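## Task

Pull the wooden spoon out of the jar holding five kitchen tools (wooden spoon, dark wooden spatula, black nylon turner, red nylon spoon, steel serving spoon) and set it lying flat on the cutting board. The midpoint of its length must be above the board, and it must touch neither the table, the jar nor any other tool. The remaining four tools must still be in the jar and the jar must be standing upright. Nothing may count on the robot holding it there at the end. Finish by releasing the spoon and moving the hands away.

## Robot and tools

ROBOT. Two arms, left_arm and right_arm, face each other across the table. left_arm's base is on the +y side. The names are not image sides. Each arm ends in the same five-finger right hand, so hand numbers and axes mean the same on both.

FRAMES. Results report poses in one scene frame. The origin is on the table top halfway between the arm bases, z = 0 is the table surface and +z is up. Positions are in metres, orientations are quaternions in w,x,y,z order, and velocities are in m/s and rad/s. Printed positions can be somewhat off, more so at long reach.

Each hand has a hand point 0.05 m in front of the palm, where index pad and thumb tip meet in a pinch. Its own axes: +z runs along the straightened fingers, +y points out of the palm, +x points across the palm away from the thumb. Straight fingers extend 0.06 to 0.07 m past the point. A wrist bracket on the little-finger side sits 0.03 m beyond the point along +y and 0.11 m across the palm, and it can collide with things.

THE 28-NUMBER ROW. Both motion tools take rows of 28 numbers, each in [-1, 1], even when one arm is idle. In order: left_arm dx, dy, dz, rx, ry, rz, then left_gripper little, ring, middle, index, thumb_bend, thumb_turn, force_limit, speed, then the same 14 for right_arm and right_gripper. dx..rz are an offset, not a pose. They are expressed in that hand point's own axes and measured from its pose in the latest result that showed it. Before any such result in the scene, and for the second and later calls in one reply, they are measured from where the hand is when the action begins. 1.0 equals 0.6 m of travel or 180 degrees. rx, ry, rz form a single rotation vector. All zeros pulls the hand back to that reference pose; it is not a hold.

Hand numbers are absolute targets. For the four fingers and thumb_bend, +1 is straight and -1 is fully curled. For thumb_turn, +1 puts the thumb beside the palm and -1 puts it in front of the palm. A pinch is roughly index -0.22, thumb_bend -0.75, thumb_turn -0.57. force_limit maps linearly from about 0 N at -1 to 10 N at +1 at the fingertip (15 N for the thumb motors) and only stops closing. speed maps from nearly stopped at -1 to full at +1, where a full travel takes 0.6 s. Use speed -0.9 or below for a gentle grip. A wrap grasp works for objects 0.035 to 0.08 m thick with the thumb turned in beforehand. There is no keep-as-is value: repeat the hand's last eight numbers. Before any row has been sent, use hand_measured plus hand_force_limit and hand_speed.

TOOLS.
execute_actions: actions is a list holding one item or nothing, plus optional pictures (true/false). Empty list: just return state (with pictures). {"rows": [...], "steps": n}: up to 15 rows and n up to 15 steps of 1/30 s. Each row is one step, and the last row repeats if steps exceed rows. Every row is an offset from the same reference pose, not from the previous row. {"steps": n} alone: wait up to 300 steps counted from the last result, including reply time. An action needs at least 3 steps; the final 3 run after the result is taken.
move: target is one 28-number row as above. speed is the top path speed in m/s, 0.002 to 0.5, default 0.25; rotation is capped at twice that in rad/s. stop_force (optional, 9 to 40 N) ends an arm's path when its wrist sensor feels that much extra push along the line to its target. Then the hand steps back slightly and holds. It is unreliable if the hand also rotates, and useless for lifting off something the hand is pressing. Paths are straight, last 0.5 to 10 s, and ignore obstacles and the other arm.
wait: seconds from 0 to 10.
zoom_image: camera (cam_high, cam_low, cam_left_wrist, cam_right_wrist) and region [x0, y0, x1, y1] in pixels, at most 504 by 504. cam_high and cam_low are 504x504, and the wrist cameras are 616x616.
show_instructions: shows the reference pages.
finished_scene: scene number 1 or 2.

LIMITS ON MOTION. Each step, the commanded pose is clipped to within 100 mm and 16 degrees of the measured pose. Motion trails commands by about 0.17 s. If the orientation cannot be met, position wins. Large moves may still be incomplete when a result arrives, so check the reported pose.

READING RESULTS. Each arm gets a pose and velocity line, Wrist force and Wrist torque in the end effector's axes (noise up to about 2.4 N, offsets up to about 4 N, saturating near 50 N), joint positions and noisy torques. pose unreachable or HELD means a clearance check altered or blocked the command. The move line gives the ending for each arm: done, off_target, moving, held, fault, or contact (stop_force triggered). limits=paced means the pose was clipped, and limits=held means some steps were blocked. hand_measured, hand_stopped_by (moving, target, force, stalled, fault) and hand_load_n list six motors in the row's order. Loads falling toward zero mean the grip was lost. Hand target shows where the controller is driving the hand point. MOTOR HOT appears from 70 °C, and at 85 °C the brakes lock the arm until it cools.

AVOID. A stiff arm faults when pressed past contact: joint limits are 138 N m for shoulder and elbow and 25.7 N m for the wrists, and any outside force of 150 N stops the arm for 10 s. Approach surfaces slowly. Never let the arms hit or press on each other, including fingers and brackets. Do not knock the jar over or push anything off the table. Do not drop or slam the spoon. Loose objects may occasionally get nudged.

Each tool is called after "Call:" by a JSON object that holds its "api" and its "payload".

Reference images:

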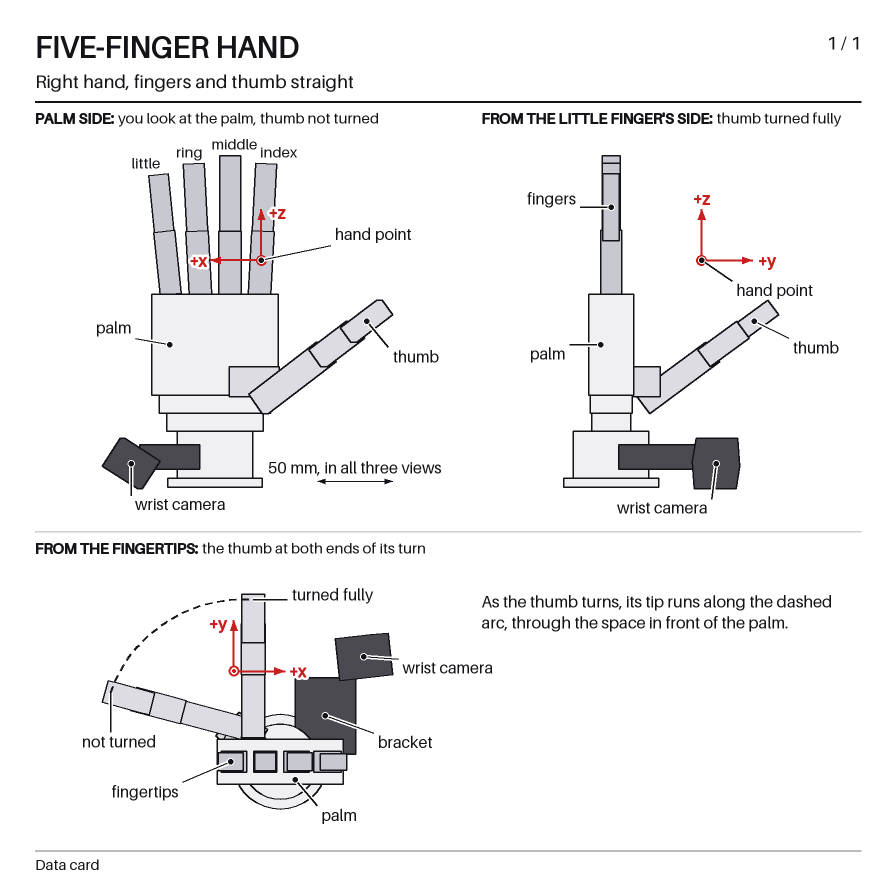

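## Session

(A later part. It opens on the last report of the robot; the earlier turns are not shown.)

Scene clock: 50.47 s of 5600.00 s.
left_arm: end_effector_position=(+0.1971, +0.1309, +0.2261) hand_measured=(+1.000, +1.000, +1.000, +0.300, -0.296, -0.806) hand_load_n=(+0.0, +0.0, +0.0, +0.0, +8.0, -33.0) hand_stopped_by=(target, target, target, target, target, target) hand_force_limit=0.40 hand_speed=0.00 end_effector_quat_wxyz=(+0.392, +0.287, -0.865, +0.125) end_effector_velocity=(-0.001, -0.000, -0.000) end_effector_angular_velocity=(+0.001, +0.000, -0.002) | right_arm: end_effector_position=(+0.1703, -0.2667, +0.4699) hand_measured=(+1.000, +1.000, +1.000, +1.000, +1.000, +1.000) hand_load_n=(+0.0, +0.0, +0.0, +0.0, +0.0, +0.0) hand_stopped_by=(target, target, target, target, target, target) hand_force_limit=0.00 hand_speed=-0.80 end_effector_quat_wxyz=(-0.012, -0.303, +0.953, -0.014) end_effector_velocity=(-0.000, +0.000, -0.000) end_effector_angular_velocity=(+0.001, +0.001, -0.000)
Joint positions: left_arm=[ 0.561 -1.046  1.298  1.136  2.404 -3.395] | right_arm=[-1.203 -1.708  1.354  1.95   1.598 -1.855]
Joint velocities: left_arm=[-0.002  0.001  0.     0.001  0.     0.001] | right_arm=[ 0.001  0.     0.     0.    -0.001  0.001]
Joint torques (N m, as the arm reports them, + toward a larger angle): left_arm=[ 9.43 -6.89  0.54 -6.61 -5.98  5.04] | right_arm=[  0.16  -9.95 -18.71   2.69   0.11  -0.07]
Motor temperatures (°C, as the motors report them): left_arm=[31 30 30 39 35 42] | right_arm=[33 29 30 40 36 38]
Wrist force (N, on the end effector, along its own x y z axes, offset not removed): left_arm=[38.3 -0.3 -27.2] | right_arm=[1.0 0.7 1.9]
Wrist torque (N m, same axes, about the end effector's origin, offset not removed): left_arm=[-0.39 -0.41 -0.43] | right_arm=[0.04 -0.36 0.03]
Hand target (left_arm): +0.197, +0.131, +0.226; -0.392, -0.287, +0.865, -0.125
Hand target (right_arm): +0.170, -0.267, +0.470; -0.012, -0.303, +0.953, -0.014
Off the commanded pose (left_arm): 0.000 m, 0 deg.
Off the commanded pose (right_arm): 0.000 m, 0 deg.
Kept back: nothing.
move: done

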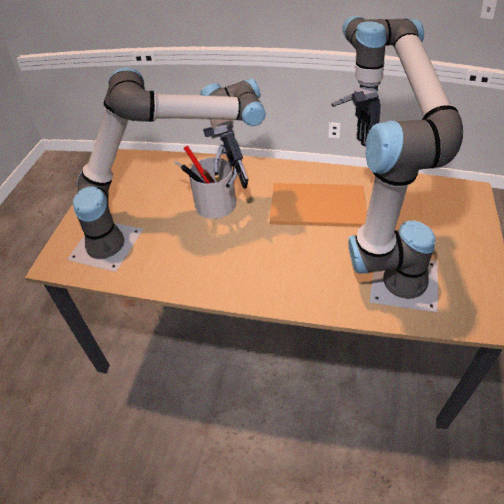

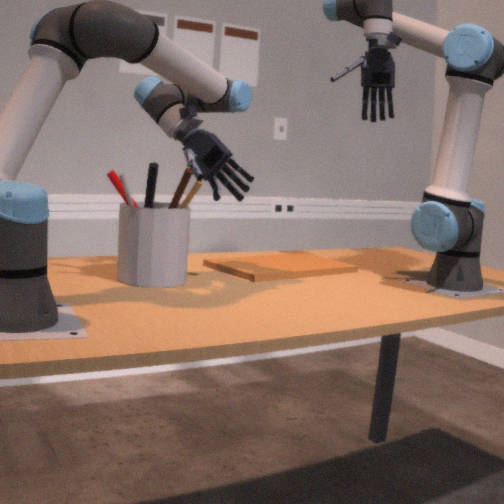

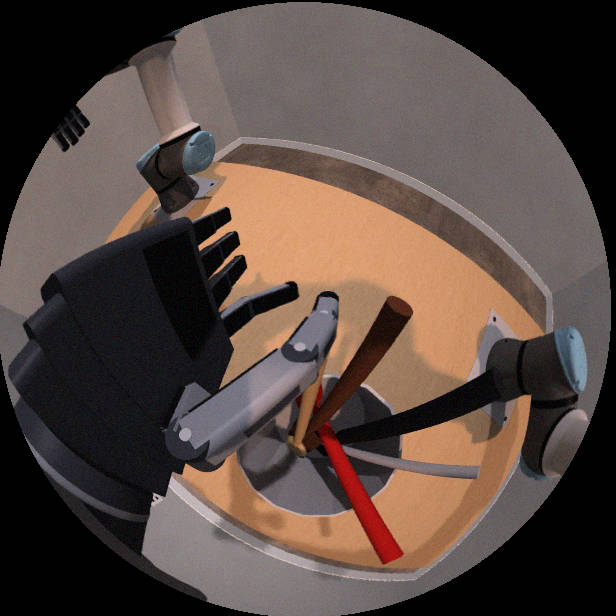

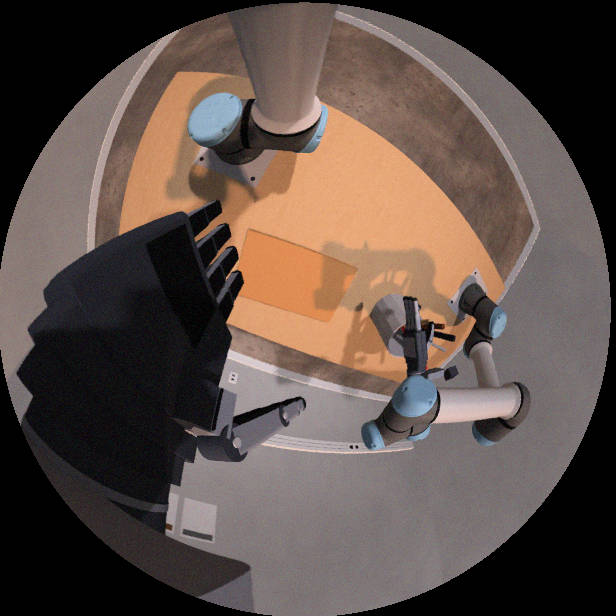

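Call:
{"api": "move", "payload": {"target": [0.06,0.008,0.03,0,0,0,1,1,1,0.4,-0.3,-0.57,0.4,0,0,0,0,0,0,0,1,1,1,1,1,1,0,-0.8], "speed": 0.05}}

Call:
{"api": "move", "payload": {"target": [-0.055,0,0,0,0,0,1,1,1,0.4,-0.3,-0.57,0.4,0,0,0,0,0,0,0,1,1,1,1,1,1,0,-0.8], "speed": 0.03, "stop_force": 12}}

Scene clock: 51.97 s of 5600.00 s.
left_arm: end_effector_position=(+0.1645, +0.1125, +0.2411) hand_measured=(+1.000, +1.000, +1.000, +0.400, -0.300, -0.804) hand_load_n=(+0.0, +0.0, +0.0, +0.0, +0.0, +0.0) hand_stopped_by=(target, target, target, target, target, target) hand_force_limit=0.40 hand_speed=0.00 end_effector_quat_wxyz=(+0.392, +0.287, -0.865, +0.126) end_effector_velocity=(-0.002, -0.001, +0.002) end_effector_angular_velocity=(-0.000, -0.000, +0.001) | right_arm: end_effector_position=(+0.1703, -0.2667, +0.4699) hand_measured=(+1.000, +1.000, +1.000, +1.000, +1.000, +1.000) hand_load_n=(+0.0, +0.0, +0.0, +0.0, +0.0, +0.0) hand_stopped_by=(target, target, target, target, target, target) hand_force_limit=0.00 hand_speed=-0.80 end_effector_quat_wxyz=(-0.012, -0.303, +0.953, -0.014) end_effector_velocity=(+0.000, -0.000, -0.000) end_effector_angular_velocity=(-0.001, -0.000, +0.000)
Joint positions: left_arm=[ 0.485 -1.079  1.29   1.098  2.388 -3.504] | right_arm=[-1.203 -1.708  1.354  1.95   1.598 -1.855]
Joint velocities: left_arm=[-0.004 -0.003 -0.001 -0.001 -0.002 -0.007] | right_arm=[-0.     0.    -0.     0.     0.001 -0.   ]
Joint torques (N m, as the arm reports them, + toward a larger angle): left_arm=[ -7.35 -55.4  -28.55  -0.95  -1.04  -2.66] | right_arm=[ -0.66 -10.51 -17.75   2.76   0.    -0.19]
Motor temperatures (°C, as the motors report them): left_arm=[31 30 30 39 35 42] | right_arm=[33 29 30 40 36 38]
Wrist force (N, on the end effector, along its own x y z axes, offset not removed): left_arm=[-0.7 -1.0 0.5] | right_arm=[1.4 0.8 2.1]
Wrist torque (N m, same axes, about the end effector's origin, offset not removed): left_arm=[-0.14 -0.12 -0.02] | right_arm=[0.17 -0.44 0.06]
Hand target (left_arm): +0.164, +0.112, +0.241; -0.392, -0.287, +0.865, -0.126
Hand target (right_arm): +0.170, -0.267, +0.470; -0.012, -0.303, +0.953, -0.014
Off the commanded pose (left_arm): 0.000 m, 0 deg.
Off the commanded pose (right_arm): 0.000 m, 0 deg.
Kept back: nothing.
move: done

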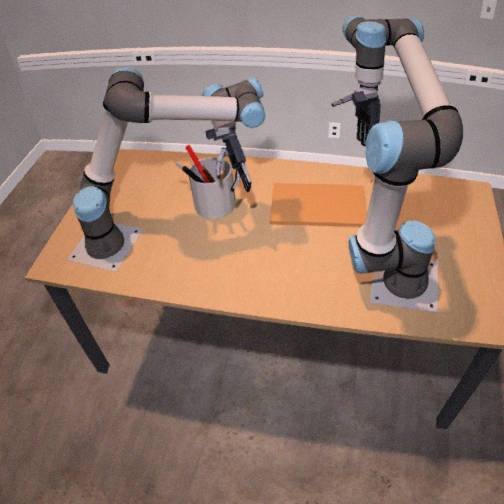

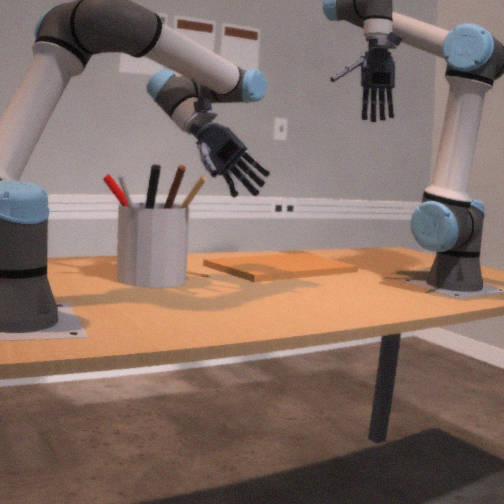

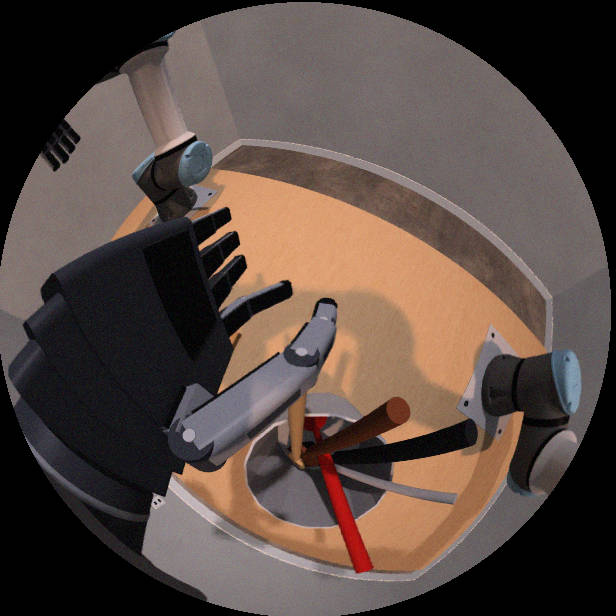

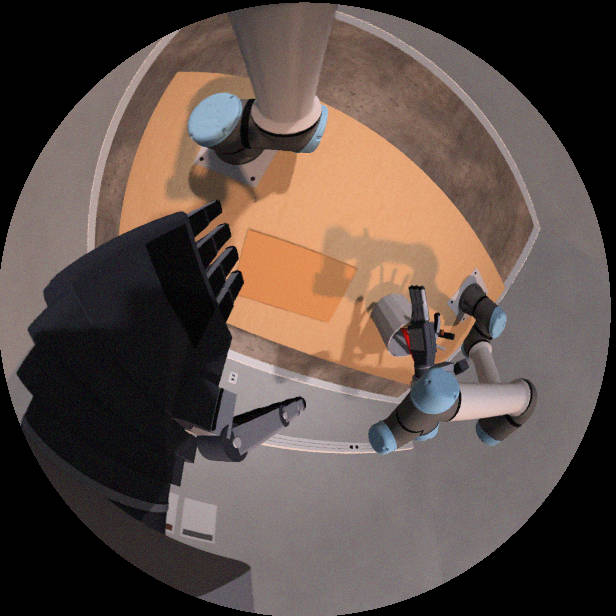

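Scene clock: 53.47 s of 5600.00 s.
left_arm: end_effector_position=(+0.1818, +0.1256, +0.2166) hand_measured=(+1.000, +1.000, +1.000, +0.400, -0.300, -0.804) hand_load_n=(+0.0, +0.0, +0.0, +0.0, +0.0, +0.0) hand_stopped_by=(target, target, target, target, target, target) hand_force_limit=0.40 hand_speed=0.00 end_effector_quat_wxyz=(+0.392, +0.287, -0.865, +0.125) end_effector_velocity=(+0.001, +0.001, -0.001) end_effector_angular_velocity=(-0.004, -0.000, -0.001) | right_arm: end_effector_position=(+0.1703, -0.2667, +0.4699) hand_measured=(+1.000, +1.000, +1.000, +1.000, +1.000, +1.000) hand_load_n=(+0.0, +0.0, +0.0, +0.0, +0.0, +0.0) hand_stopped_by=(target, target, target, target, target, target) hand_force_limit=0.00 hand_speed=-0.80 end_effector_quat_wxyz=(-0.012, -0.303, +0.953, -0.014) end_effector_velocity=(+0.000, -0.000, -0.000) end_effector_angular_velocity=(-0.001, -0.000, -0.001)
Joint positions: left_arm=[ 0.528 -1.058  1.334  1.078  2.398 -3.443] | right_arm=[-1.203 -1.708  1.354  1.95   1.598 -1.855]
Joint velocities: left_arm=[ 0.003 -0.     0.003 -0.002  0.002  0.006] | right_arm=[-0.001  0.    -0.    -0.     0.001  0.   ]
Joint torques (N m, as the arm reports them, + toward a larger angle): left_arm=[  6.83 -28.78 -12.2   -0.82   3.56   2.51] | right_arm=[  1.51 -10.7  -17.89   2.6    0.1    0.09]
Motor temperatures (°C, as the motors report them): left_arm=[31 30 30 39 35 42] | right_arm=[33 29 30 40 36 38]
Wrist force (N, on the end effector, along its own x y z axes, offset not removed): left_arm=[0.9 -0.7 1.1] | right_arm=[1.5 2.2 1.6]
Wrist torque (N m, same axes, about the end effector's origin, offset not removed): left_arm=[-0.13 -0.39 0.12] | right_arm=[0.26 -0.44 0.12]
Hand target (left_arm): +0.182, +0.126, +0.216; -0.392, -0.287, +0.865, -0.125
Hand target (right_arm): +0.170, -0.267, +0.470; -0.012, -0.303, +0.953, -0.014
Off the commanded pose (left_arm): 0.000 m, 0 deg.
Off the commanded pose (right_arm): 0.000 m, 0 deg.
Kept back: nothing.
move: done

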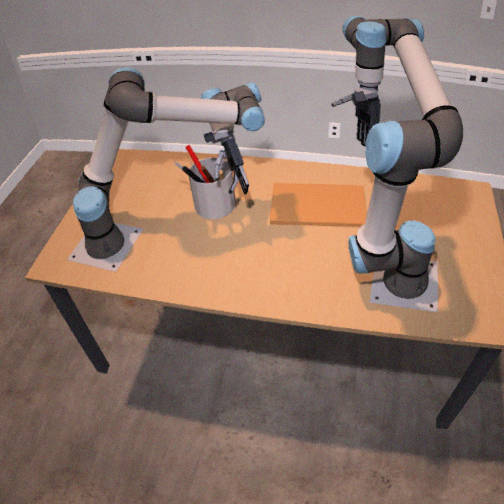

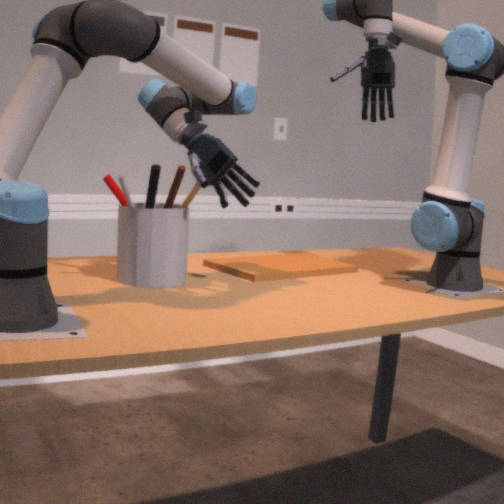

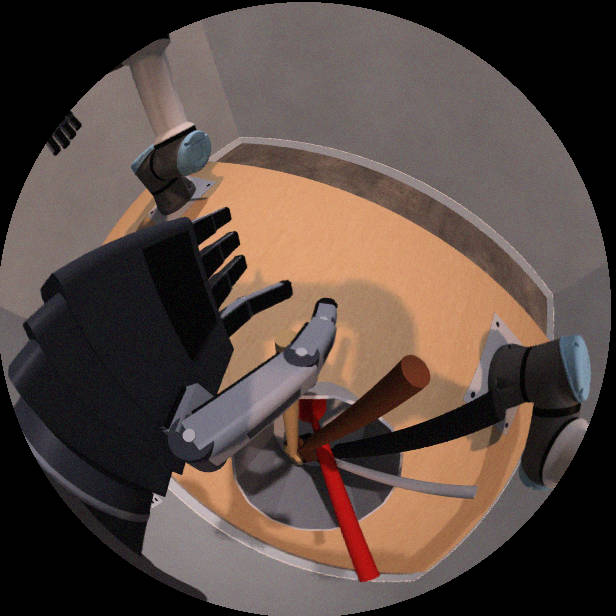

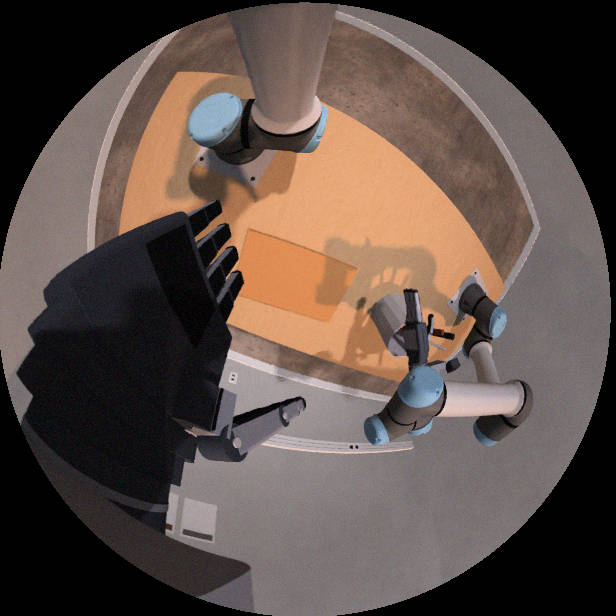

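Call:
{"api": "move", "payload": {"target": [0.04,0,0,0,0,0,1,1,1,0.4,-0.3,-0.6,0.4,0,0,0,0,0,0,0,1,1,1,1,1,1,0,-0.8], "speed": 0.05}}

Call:
{"api": "zoom_image", "payload": {"camera": "cam_low", "region": [100, 100, 300, 260]}}

Call:
{"api": "zoom_image", "payload": {"camera": "cam_high", "region": [150, 100, 310, 230]}}

Scene clock: 54.63 s of 5600.00 s.
left_arm: end_effector_position=(+0.1693, +0.1162, +0.2343) hand_measured=(+1.000, +1.000, +1.000, +0.400, -0.300, -0.600) hand_load_n=(+0.0, +0.0, +0.0, +0.0, +0.0, +0.0) hand_stopped_by=(target, target, target, target, target, target) hand_force_limit=0.40 hand_speed=0.00 end_effector_quat_wxyz=(+0.392, +0.287, -0.865, +0.126) end_effector_velocity=(-0.001, -0.001, +0.001) end_effector_angular_velocity=(+0.003, -0.000, +0.002) | right_arm: end_effector_position=(+0.1703, -0.2667, +0.4699) hand_measured=(+1.000, +1.000, +1.000, +1.000, +1.000, +1.000) hand_load_n=(+0.0, +0.0, +0.0, +0.0, +0.0, +0.0) hand_stopped_by=(target, target, target, target, target, target) hand_force_limit=0.00 hand_speed=-0.80 end_effector_quat_wxyz=(-0.012, -0.303, +0.953, -0.014) end_effector_velocity=(+0.000, -0.000, -0.000) end_effector_angular_velocity=(-0.000, +0.000, -0.001)
Joint positions: left_arm=[ 0.497 -1.074  1.303  1.092  2.391 -3.487] | right_arm=[-1.203 -1.708  1.354  1.95   1.598 -1.855]
Joint velocities: left_arm=[-0.002  0.001 -0.004  0.002 -0.002 -0.006] | right_arm=[-0.  0.  0.  0.  0.  0.]
Joint torques (N m, as the arm reports them, + toward a larger angle): left_arm=[ -6.41 -56.1  -27.64   4.6   -0.86  -2.47] | right_arm=[  0.51  -9.84 -17.65   2.8    0.01   0.06]
Motor temperatures (°C, as the motors report them): left_arm=[31 30 30 39 35 42] | right_arm=[33 29 30 40 36 38]
Wrist force (N, on the end effector, along its own x y z axes, offset not removed): left_arm=[-0.9 -1.2 2.0] | right_arm=[-0.7 1.9 2.0]
Wrist torque (N m, same axes, about the end effector's origin, offset not removed): left_arm=[-0.24 -0.13 0.06] | right_arm=[0.39 -0.10 -0.06]
Hand target (left_arm): +0.169, +0.116, +0.235; -0.392, -0.287, +0.865, -0.125
Hand target (right_arm): +0.170, -0.267, +0.470; -0.012, -0.303, +0.953, -0.014
Off the commanded pose (left_arm): 0.000 m, 0 deg.
Off the commanded pose (right_arm): 0.000 m, 0 deg.
Kept back: nothing.
move: done

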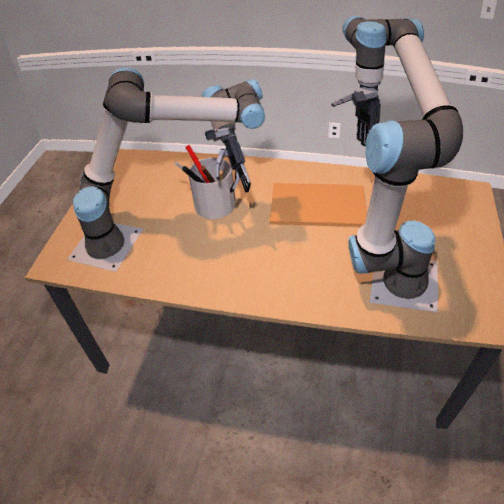

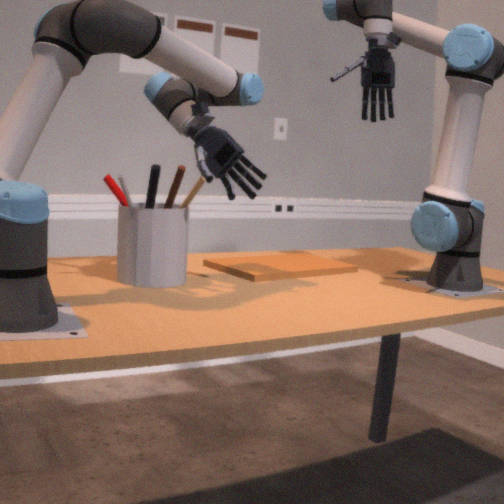

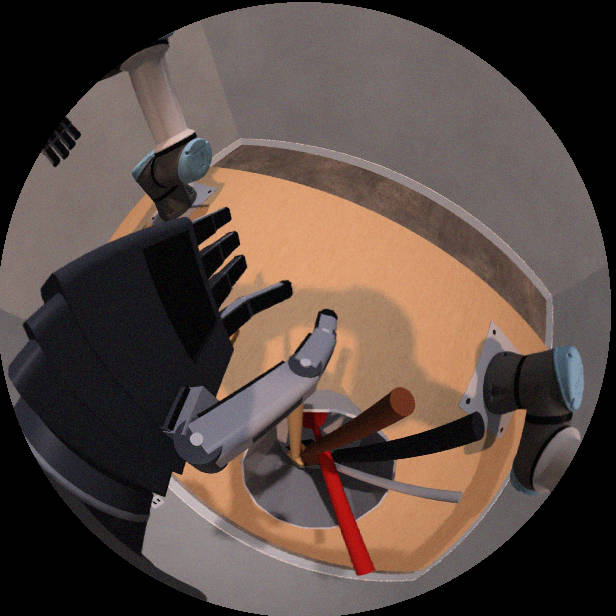

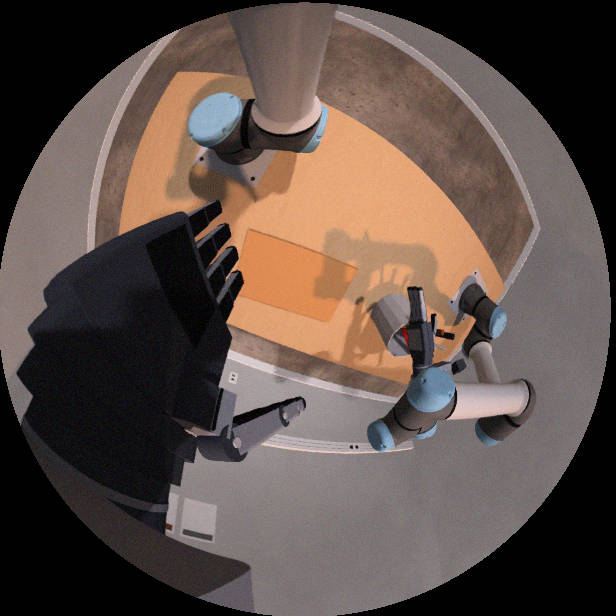

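Region (100, 100, 300, 260) of cam_low's 504x504 image, scaled by 2.520, with more detail than that image has; it fills the top 403 rows of this view, and the rest is white.

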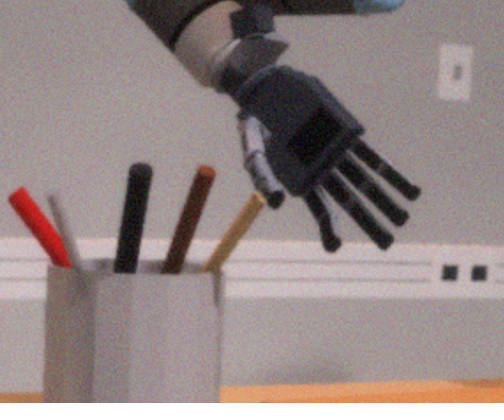

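Region (150, 100, 310, 230) of cam_high's 504x504 image, scaled by 3.150, with more detail than that image has; it fills the top 410 rows of this view, and the rest is white.

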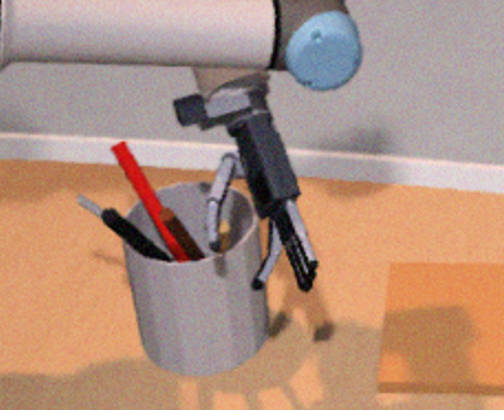

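Call:
{"api": "move", "payload": {"target": [-0.03,0,-0.015,0,0,0,1,1,1,0.4,-0.3,-0.6,0.4,0,0,0,0,0,0,0,1,1,1,1,1,1,0,-0.8], "speed": 0.03, "stop_force": 9}}

Call:
{"api": "zoom_image", "payload": {"camera": "cam_low", "region": [100, 100, 300, 260]}}

Call:
{"api": "zoom_image", "payload": {"camera": "cam_high", "region": [150, 100, 310, 230]}}

Scene clock: 55.93 s of 5600.00 s.
left_arm: end_effector_position=(+0.1840, +0.1272, +0.2269) hand_measured=(+1.000, +1.000, +1.000, +0.400, -0.300, -0.600) hand_load_n=(+0.0, +0.0, +0.0, +0.0, +0.0, +0.0) hand_stopped_by=(target, target, target, target, target, target) hand_force_limit=0.40 hand_speed=0.00 end_effector_quat_wxyz=(+0.392, +0.287, -0.865, +0.125) end_effector_velocity=(+0.003, +0.002, -0.000) end_effector_angular_velocity=(+0.000, +0.001, +0.002) | right_arm: end_effector_position=(+0.1703, -0.2667, +0.4699) hand_measured=(+1.000, +1.000, +1.000, +1.000, +1.000, +1.000) hand_load_n=(+0.0, +0.0, +0.0, +0.0, +0.0, +0.0) hand_stopped_by=(target, target, target, target, target, target) hand_force_limit=0.00 hand_speed=-0.80 end_effector_quat_wxyz=(-0.012, -0.303, +0.953, -0.014) end_effector_velocity=(+0.000, -0.000, -0.000) end_effector_angular_velocity=(-0.000, +0.001, -0.001)
Joint positions: left_arm=[ 0.534 -1.064  1.316  1.107  2.399 -3.435] | right_arm=[-1.203 -1.708  1.354  1.95   1.598 -1.855]
Joint velocities: left_arm=[0.007 0.001 0.001 0.003 0.002 0.007] | right_arm=[-0.001  0.001  0.    -0.     0.     0.   ]
Joint torques (N m, as the arm reports them, + toward a larger angle): left_arm=[  6.97 -28.26 -12.99   4.52   3.85   2.46] | right_arm=[ -0.24 -10.26 -17.75   2.76   0.01  -0.09]
Motor temperatures (°C, as the motors report them): left_arm=[31 30 30 39 35 42] | right_arm=[33 29 30 40 36 38]
Wrist force (N, on the end effector, along its own x y z axes, offset not removed): left_arm=[-1.3 -1.3 2.4] | right_arm=[2.2 1.7 2.3]
Wrist torque (N m, same axes, about the end effector's origin, offset not removed): left_arm=[-0.24 -0.15 0.00] | right_arm=[0.25 -0.62 0.15]
Hand target (left_arm): +0.184, +0.127, +0.227; -0.392, -0.287, +0.865, -0.125
Hand target (right_arm): +0.170, -0.267, +0.470; -0.012, -0.303, +0.953, -0.014
Off the commanded pose (left_arm): 0.000 m, 0 deg.
Off the commanded pose (right_arm): 0.000 m, 0 deg.
Kept back: nothing.
move: done

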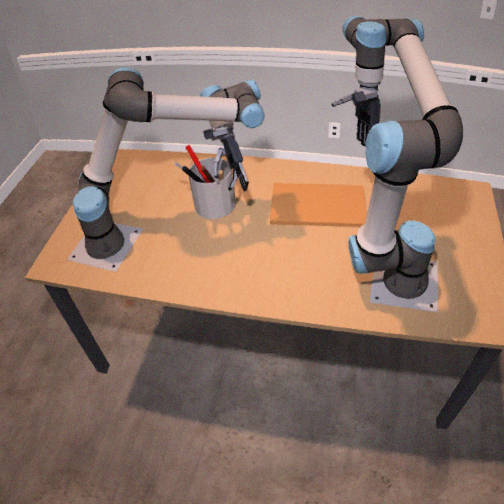

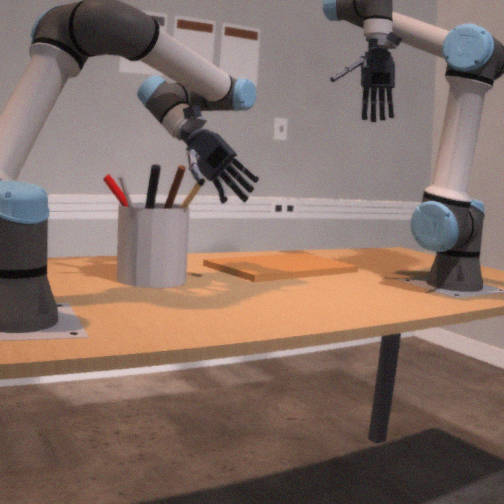

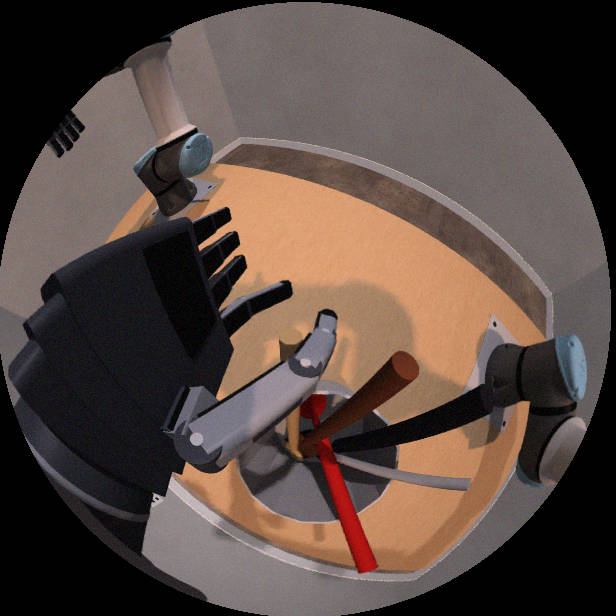

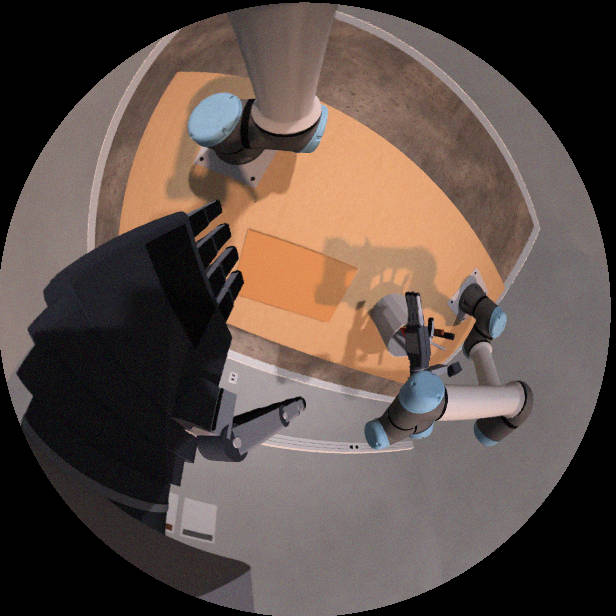

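Region (100, 100, 300, 260) of cam_low's 504x504 image, scaled by 2.520, with more detail than that image has; it fills the top 403 rows of this view, and the rest is white.

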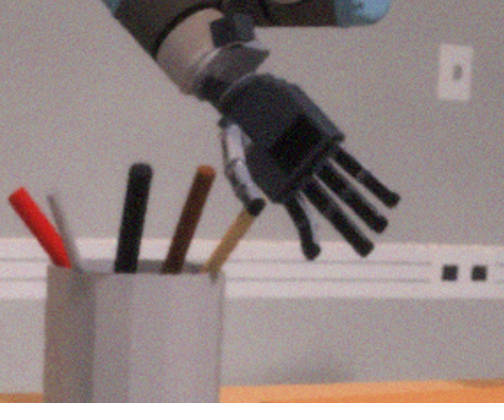

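Region (150, 100, 310, 230) of cam_high's 504x504 image, scaled by 3.150, with more detail than that image has; it fills the top 410 rows of this view, and the rest is white.

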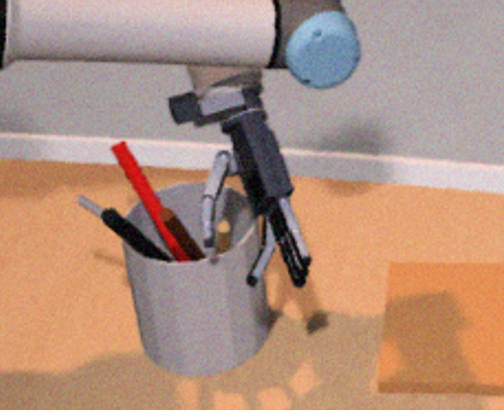

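Call:
{"api": "move", "payload": {"target": [-0.045,-0.02,0,0,0,0,1,1,1,0.4,-0.3,-0.6,0.4,0,0,0,0,0,0,0,1,1,1,1,1,1,0,-0.8], "speed": 0.03, "stop_force": 9}}

Call:
{"api": "zoom_image", "payload": {"camera": "cam_left_wrist", "region": [180, 230, 430, 480]}}

Scene clock: 57.53 s of 5600.00 s.
left_arm: end_effector_position=(+0.2052, +0.1283, +0.2067) hand_measured=(+1.000, +1.000, +1.000, +0.400, -0.300, -0.600) hand_load_n=(+0.0, +0.0, +0.0, +0.0, +0.0, +0.0) hand_stopped_by=(target, target, target, target, target, target) hand_force_limit=0.40 hand_speed=0.00 end_effector_quat_wxyz=(+0.392, +0.287, -0.865, +0.125) end_effector_velocity=(+0.002, -0.000, -0.002) end_effector_angular_velocity=(-0.002, -0.001, +0.000) | right_arm: end_effector_position=(+0.1703, -0.2667, +0.4699) hand_measured=(+1.000, +1.000, +1.000, +1.000, +1.000, +1.000) hand_load_n=(+0.0, +0.0, +0.0, +0.0, +0.0, +0.0) hand_stopped_by=(target, target, target, target, target, target) hand_force_limit=0.00 hand_speed=-0.80 end_effector_quat_wxyz=(-0.012, -0.303, +0.953, -0.014) end_effector_velocity=(+0.000, -0.000, +0.000) end_effector_angular_velocity=(-0.000, -0.001, -0.002)
Joint positions: left_arm=[ 0.573 -1.014  1.303  1.113  2.406 -3.377] | right_arm=[-1.203 -1.708  1.354  1.95   1.598 -1.855]
Joint velocities: left_arm=[ 0.003  0.004 -0.002 -0.001  0.001  0.004] | right_arm=[-0.001 -0.001 -0.    -0.     0.001  0.   ]
Joint torques (N m, as the arm reports them, + toward a larger angle): left_arm=[  8.3  -29.21 -27.73   4.47   3.77   2.47] | right_arm=[ -0.17 -10.33 -17.79   2.7    0.33  -0.09]
Motor temperatures (°C, as the motors report them): left_arm=[31 30 30 39 35 42] | right_arm=[33 29 30 40 36 38]
Wrist force (N, on the end effector, along its own x y z axes, offset not removed): left_arm=[-0.3 -0.9 0.8] | right_arm=[3.1 0.7 3.2]
Wrist torque (N m, same axes, about the end effector's origin, offset not removed): left_arm=[-0.19 -0.12 0.03] | right_arm=[-0.06 -0.71 0.16]
Hand target (left_arm): +0.205, +0.128, +0.206; -0.392, -0.287, +0.865, -0.125
Hand target (right_arm): +0.170, -0.267, +0.470; -0.012, -0.303, +0.953, -0.014
Off the commanded pose (left_arm): 0.000 m, 0 deg.
Off the commanded pose (right_arm): 0.000 m, 0 deg.
Kept back: nothing.
move: done

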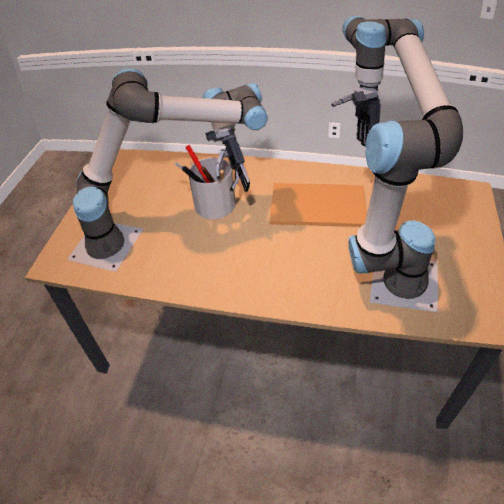

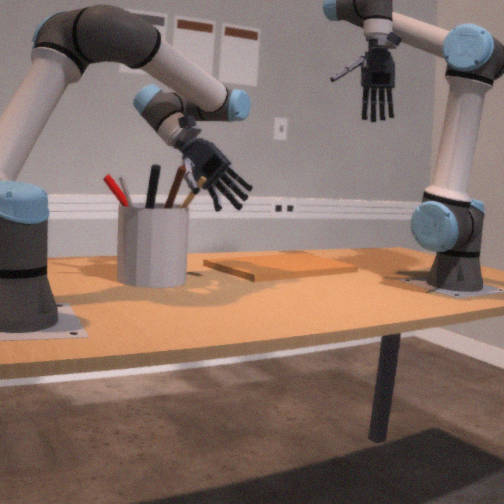

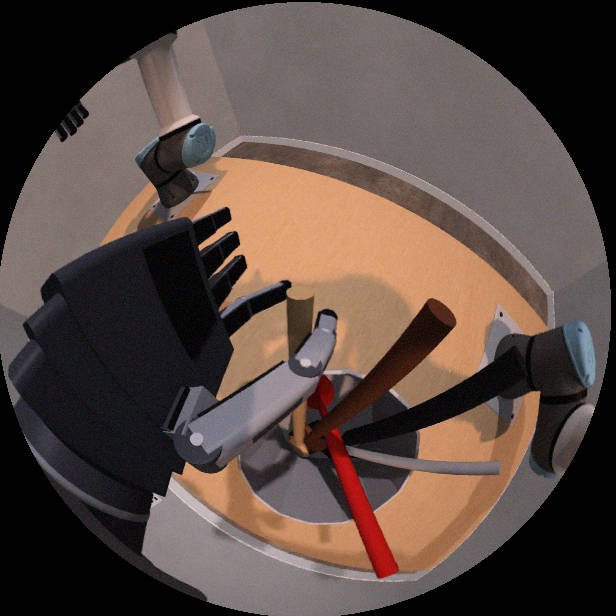

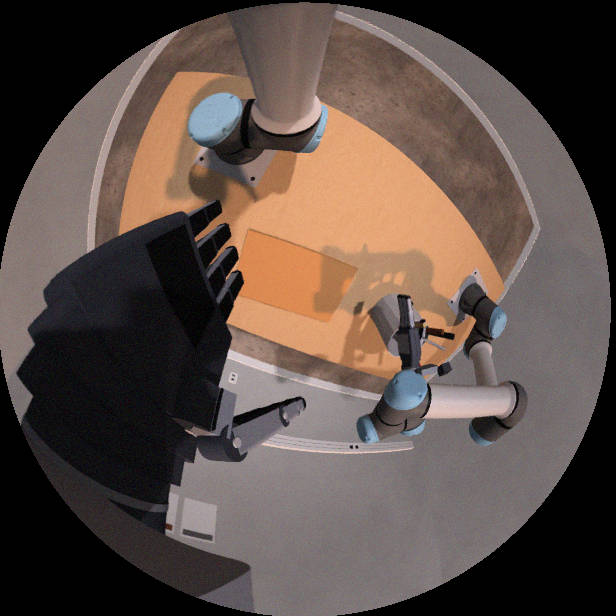

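Region (180, 230, 430, 480) of cam_left_wrist's 616x616 image, scaled by 2.016, with more detail than that image has.

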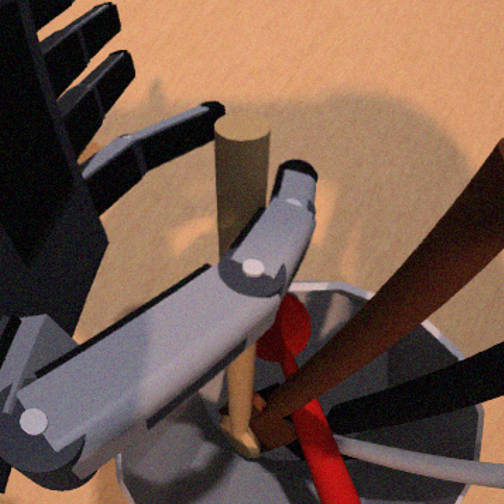

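A bit deeper and a bit more −y, then close.

Call:
{"api": "move", "payload": {"target": [-0.02,-0.012,0,0,0,0,1,1,1,0.4,-0.3,-0.6,0.4,0,0,0,0,0,0,0,1,1,1,1,1,1,0,-0.8], "speed": 0.03, "stop_force": 9}}

Call:
{"api": "move", "payload": {"target": [0,0,0,0,0,0,1,1,1,-0.5,-0.85,-0.6,0.4,-0.6,0,0,0,0,0,0,1,1,1,1,1,1,0,-0.8]}}

Scene clock: 58.60 s of 5600.00 s.
left_arm: end_effector_position=(+0.2155, +0.1273, +0.1979) hand_measured=(+1.000, +1.000, +1.000, +0.400, -0.300, -0.600) hand_load_n=(+0.0, +0.0, +0.0, +0.0, +0.0, +0.0) hand_stopped_by=(target, target, target, target, target, target) hand_force_limit=0.40 hand_speed=0.00 end_effector_quat_wxyz=(+0.392, +0.287, -0.865, +0.125) end_effector_velocity=(+0.001, -0.000, -0.002) end_effector_angular_velocity=(+0.002, +0.003, -0.001) | right_arm: end_effector_position=(+0.1703, -0.2667, +0.4699) hand_measured=(+1.000, +1.000, +1.000, +1.000, +1.000, +1.000) hand_load_n=(+0.0, +0.0, +0.0, +0.0, +0.0, +0.0) hand_stopped_by=(target, target, target, target, target, target) hand_force_limit=0.00 hand_speed=-0.80 end_effector_quat_wxyz=(-0.012, -0.303, +0.953, -0.014) end_effector_velocity=(+0.000, -0.000, -0.000) end_effector_angular_velocity=(-0.000, +0.000, -0.000)
Joint positions: left_arm=[ 0.59  -0.987  1.288  1.12   2.409 -3.352] | right_arm=[-1.203 -1.708  1.354  1.95   1.598 -1.855]
Joint velocities: left_arm=[ 0.003  0.007 -0.004  0.003  0.002  0.005] | right_arm=[-0.  0.  0.  0.  0. -0.]
Joint torques (N m, as the arm reports them, + toward a larger angle): left_arm=[  8.37 -31.79 -27.33   4.56   3.72   2.63] | right_arm=[  0.56 -10.66 -17.96   2.74   0.27   0.  ]
Motor temperatures (°C, as the motors report them): left_arm=[31 30 30 39 35 42] | right_arm=[33 29 30 40 36 38]
Wrist force (N, on the end effector, along its own x y z axes, offset not removed): left_arm=[-0.6 -1.0 0.4] | right_arm=[0.7 3.1 2.4]
Wrist torque (N m, same axes, about the end effector's origin, offset not removed): left_arm=[-0.14 -0.10 0.01] | right_arm=[0.42 -0.26 0.03]
Hand target (left_arm): +0.216, +0.127, +0.198; -0.392, -0.287, +0.865, -0.125
Hand target (right_arm): +0.170, -0.267, +0.470; -0.012, -0.303, +0.953, -0.014
Off the commanded pose (left_arm): 0.000 m, 0 deg.
Off the commanded pose (right_arm): 0.000 m, 0 deg.
Kept back: nothing.
move: done

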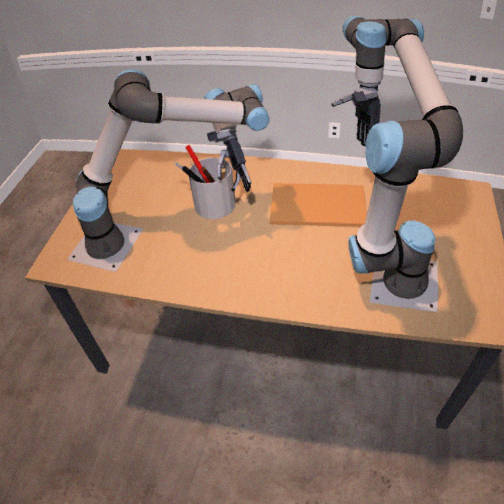

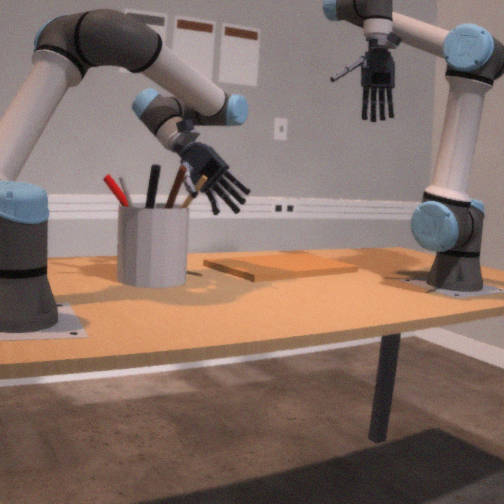

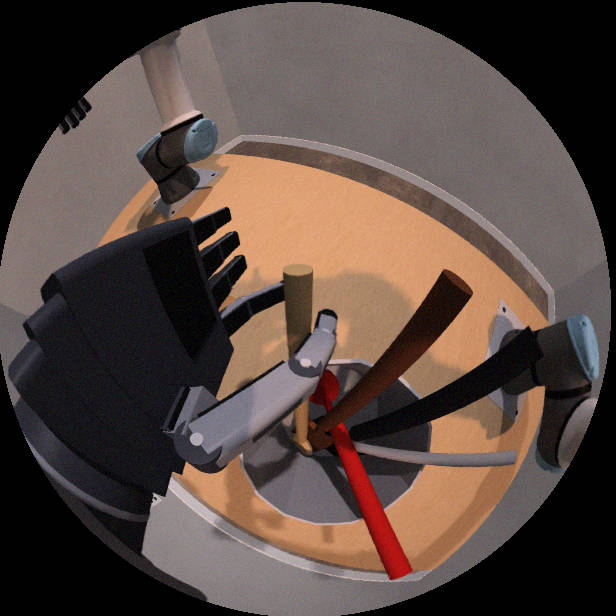

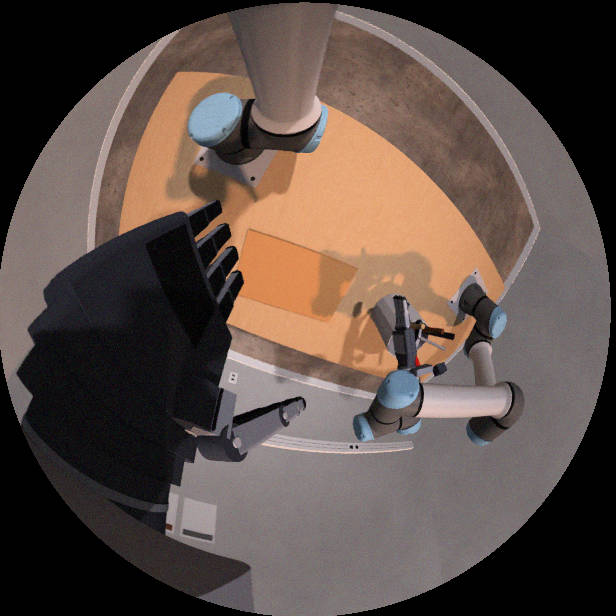

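Scene clock: 60.10 s of 5600.00 s.
left_arm: end_effector_position=(+0.2155, +0.1273, +0.1979) hand_measured=(+1.000, +1.000, +1.000, -0.240, -0.802, -0.600) hand_load_n=(+0.0, +0.0, +0.0, +10.5, +9.5, +0.5) hand_stopped_by=(target, target, target, force, force, target) hand_force_limit=0.40 hand_speed=-0.60 end_effector_quat_wxyz=(+0.392, +0.287, -0.865, +0.125) end_effector_velocity=(+0.000, +0.001, -0.001) end_effector_angular_velocity=(+0.004, +0.001, +0.000) | right_arm: end_effector_position=(+0.1703, -0.2667, +0.4699) hand_measured=(+1.000, +1.000, +1.000, +1.000, +1.000, +1.000) hand_load_n=(+0.0, +0.0, +0.0, +0.0, +0.0, +0.0) hand_stopped_by=(target, target, target, target, target, target) hand_force_limit=0.00 hand_speed=-0.80 end_effector_quat_wxyz=(-0.012, -0.303, +0.953, -0.014) end_effector_velocity=(+0.000, -0.000, -0.000) end_effector_angular_velocity=(-0.000, +0.000, +0.001)
Joint positions: left_arm=[ 0.59  -0.987  1.288  1.12   2.409 -3.352] | right_arm=[-1.203 -1.708  1.354  1.95   1.598 -1.855]
Joint velocities: left_arm=[ 0.001  0.002  0.     0.002 -0.001  0.001] | right_arm=[-0.     0.     0.    -0.     0.    -0.001]
Joint torques (N m, as the arm reports them, + toward a larger angle): left_arm=[ -7.08 -57.73 -11.95  -0.64   1.01  -2.29] | right_arm=[  0.52  -9.55 -18.51   2.92   0.03  -0.07]
Motor temperatures (°C, as the motors report them): left_arm=[31 30 30 39 35 42] | right_arm=[33 29 30 40 36 38]
Wrist force (N, on the end effector, along its own x y z axes, offset not removed): left_arm=[-0.4 -1.2 1.7] | right_arm=[0.8 2.5 1.7]
Wrist torque (N m, same axes, about the end effector's origin, offset not removed): left_arm=[-0.28 -0.25 0.03] | right_arm=[0.39 -0.36 0.06]
Hand target (left_arm): +0.215, +0.127, +0.198; -0.392, -0.287, +0.865, -0.125
Hand target (right_arm): +0.170, -0.267, +0.470; -0.012, -0.303, +0.953, -0.014
Off the commanded pose (left_arm): 0.000 m, 0 deg.
Off the commanded pose (right_arm): 0.000 m, 0 deg.
Kept back: nothing.
move: done

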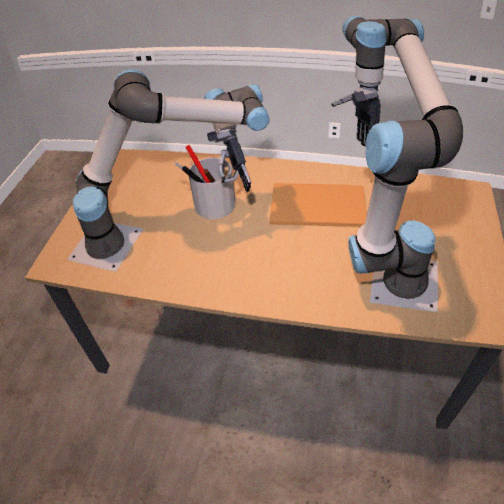

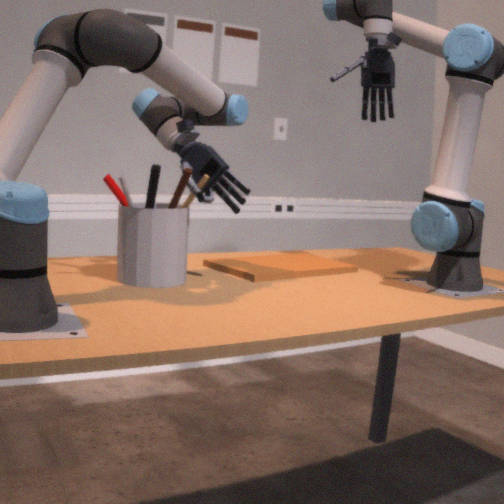

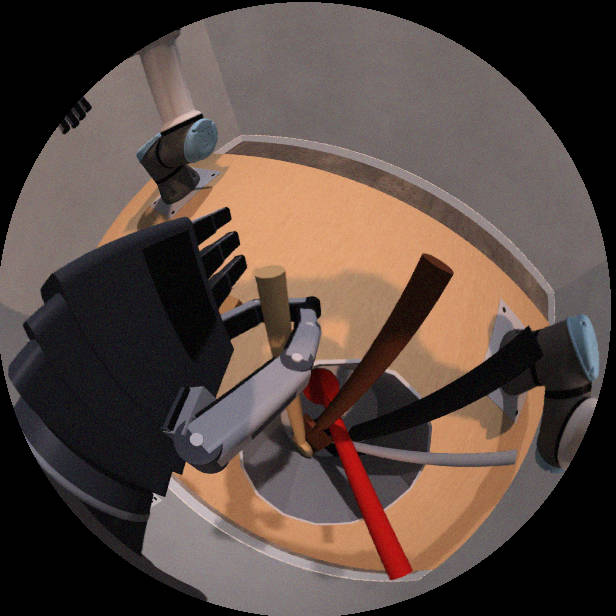

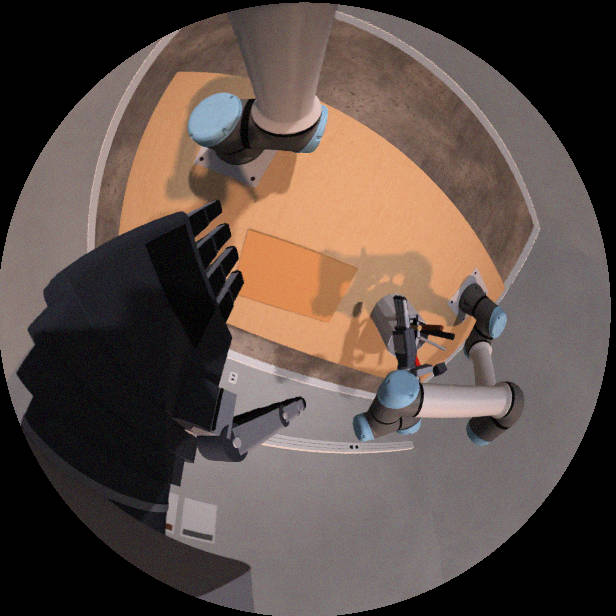

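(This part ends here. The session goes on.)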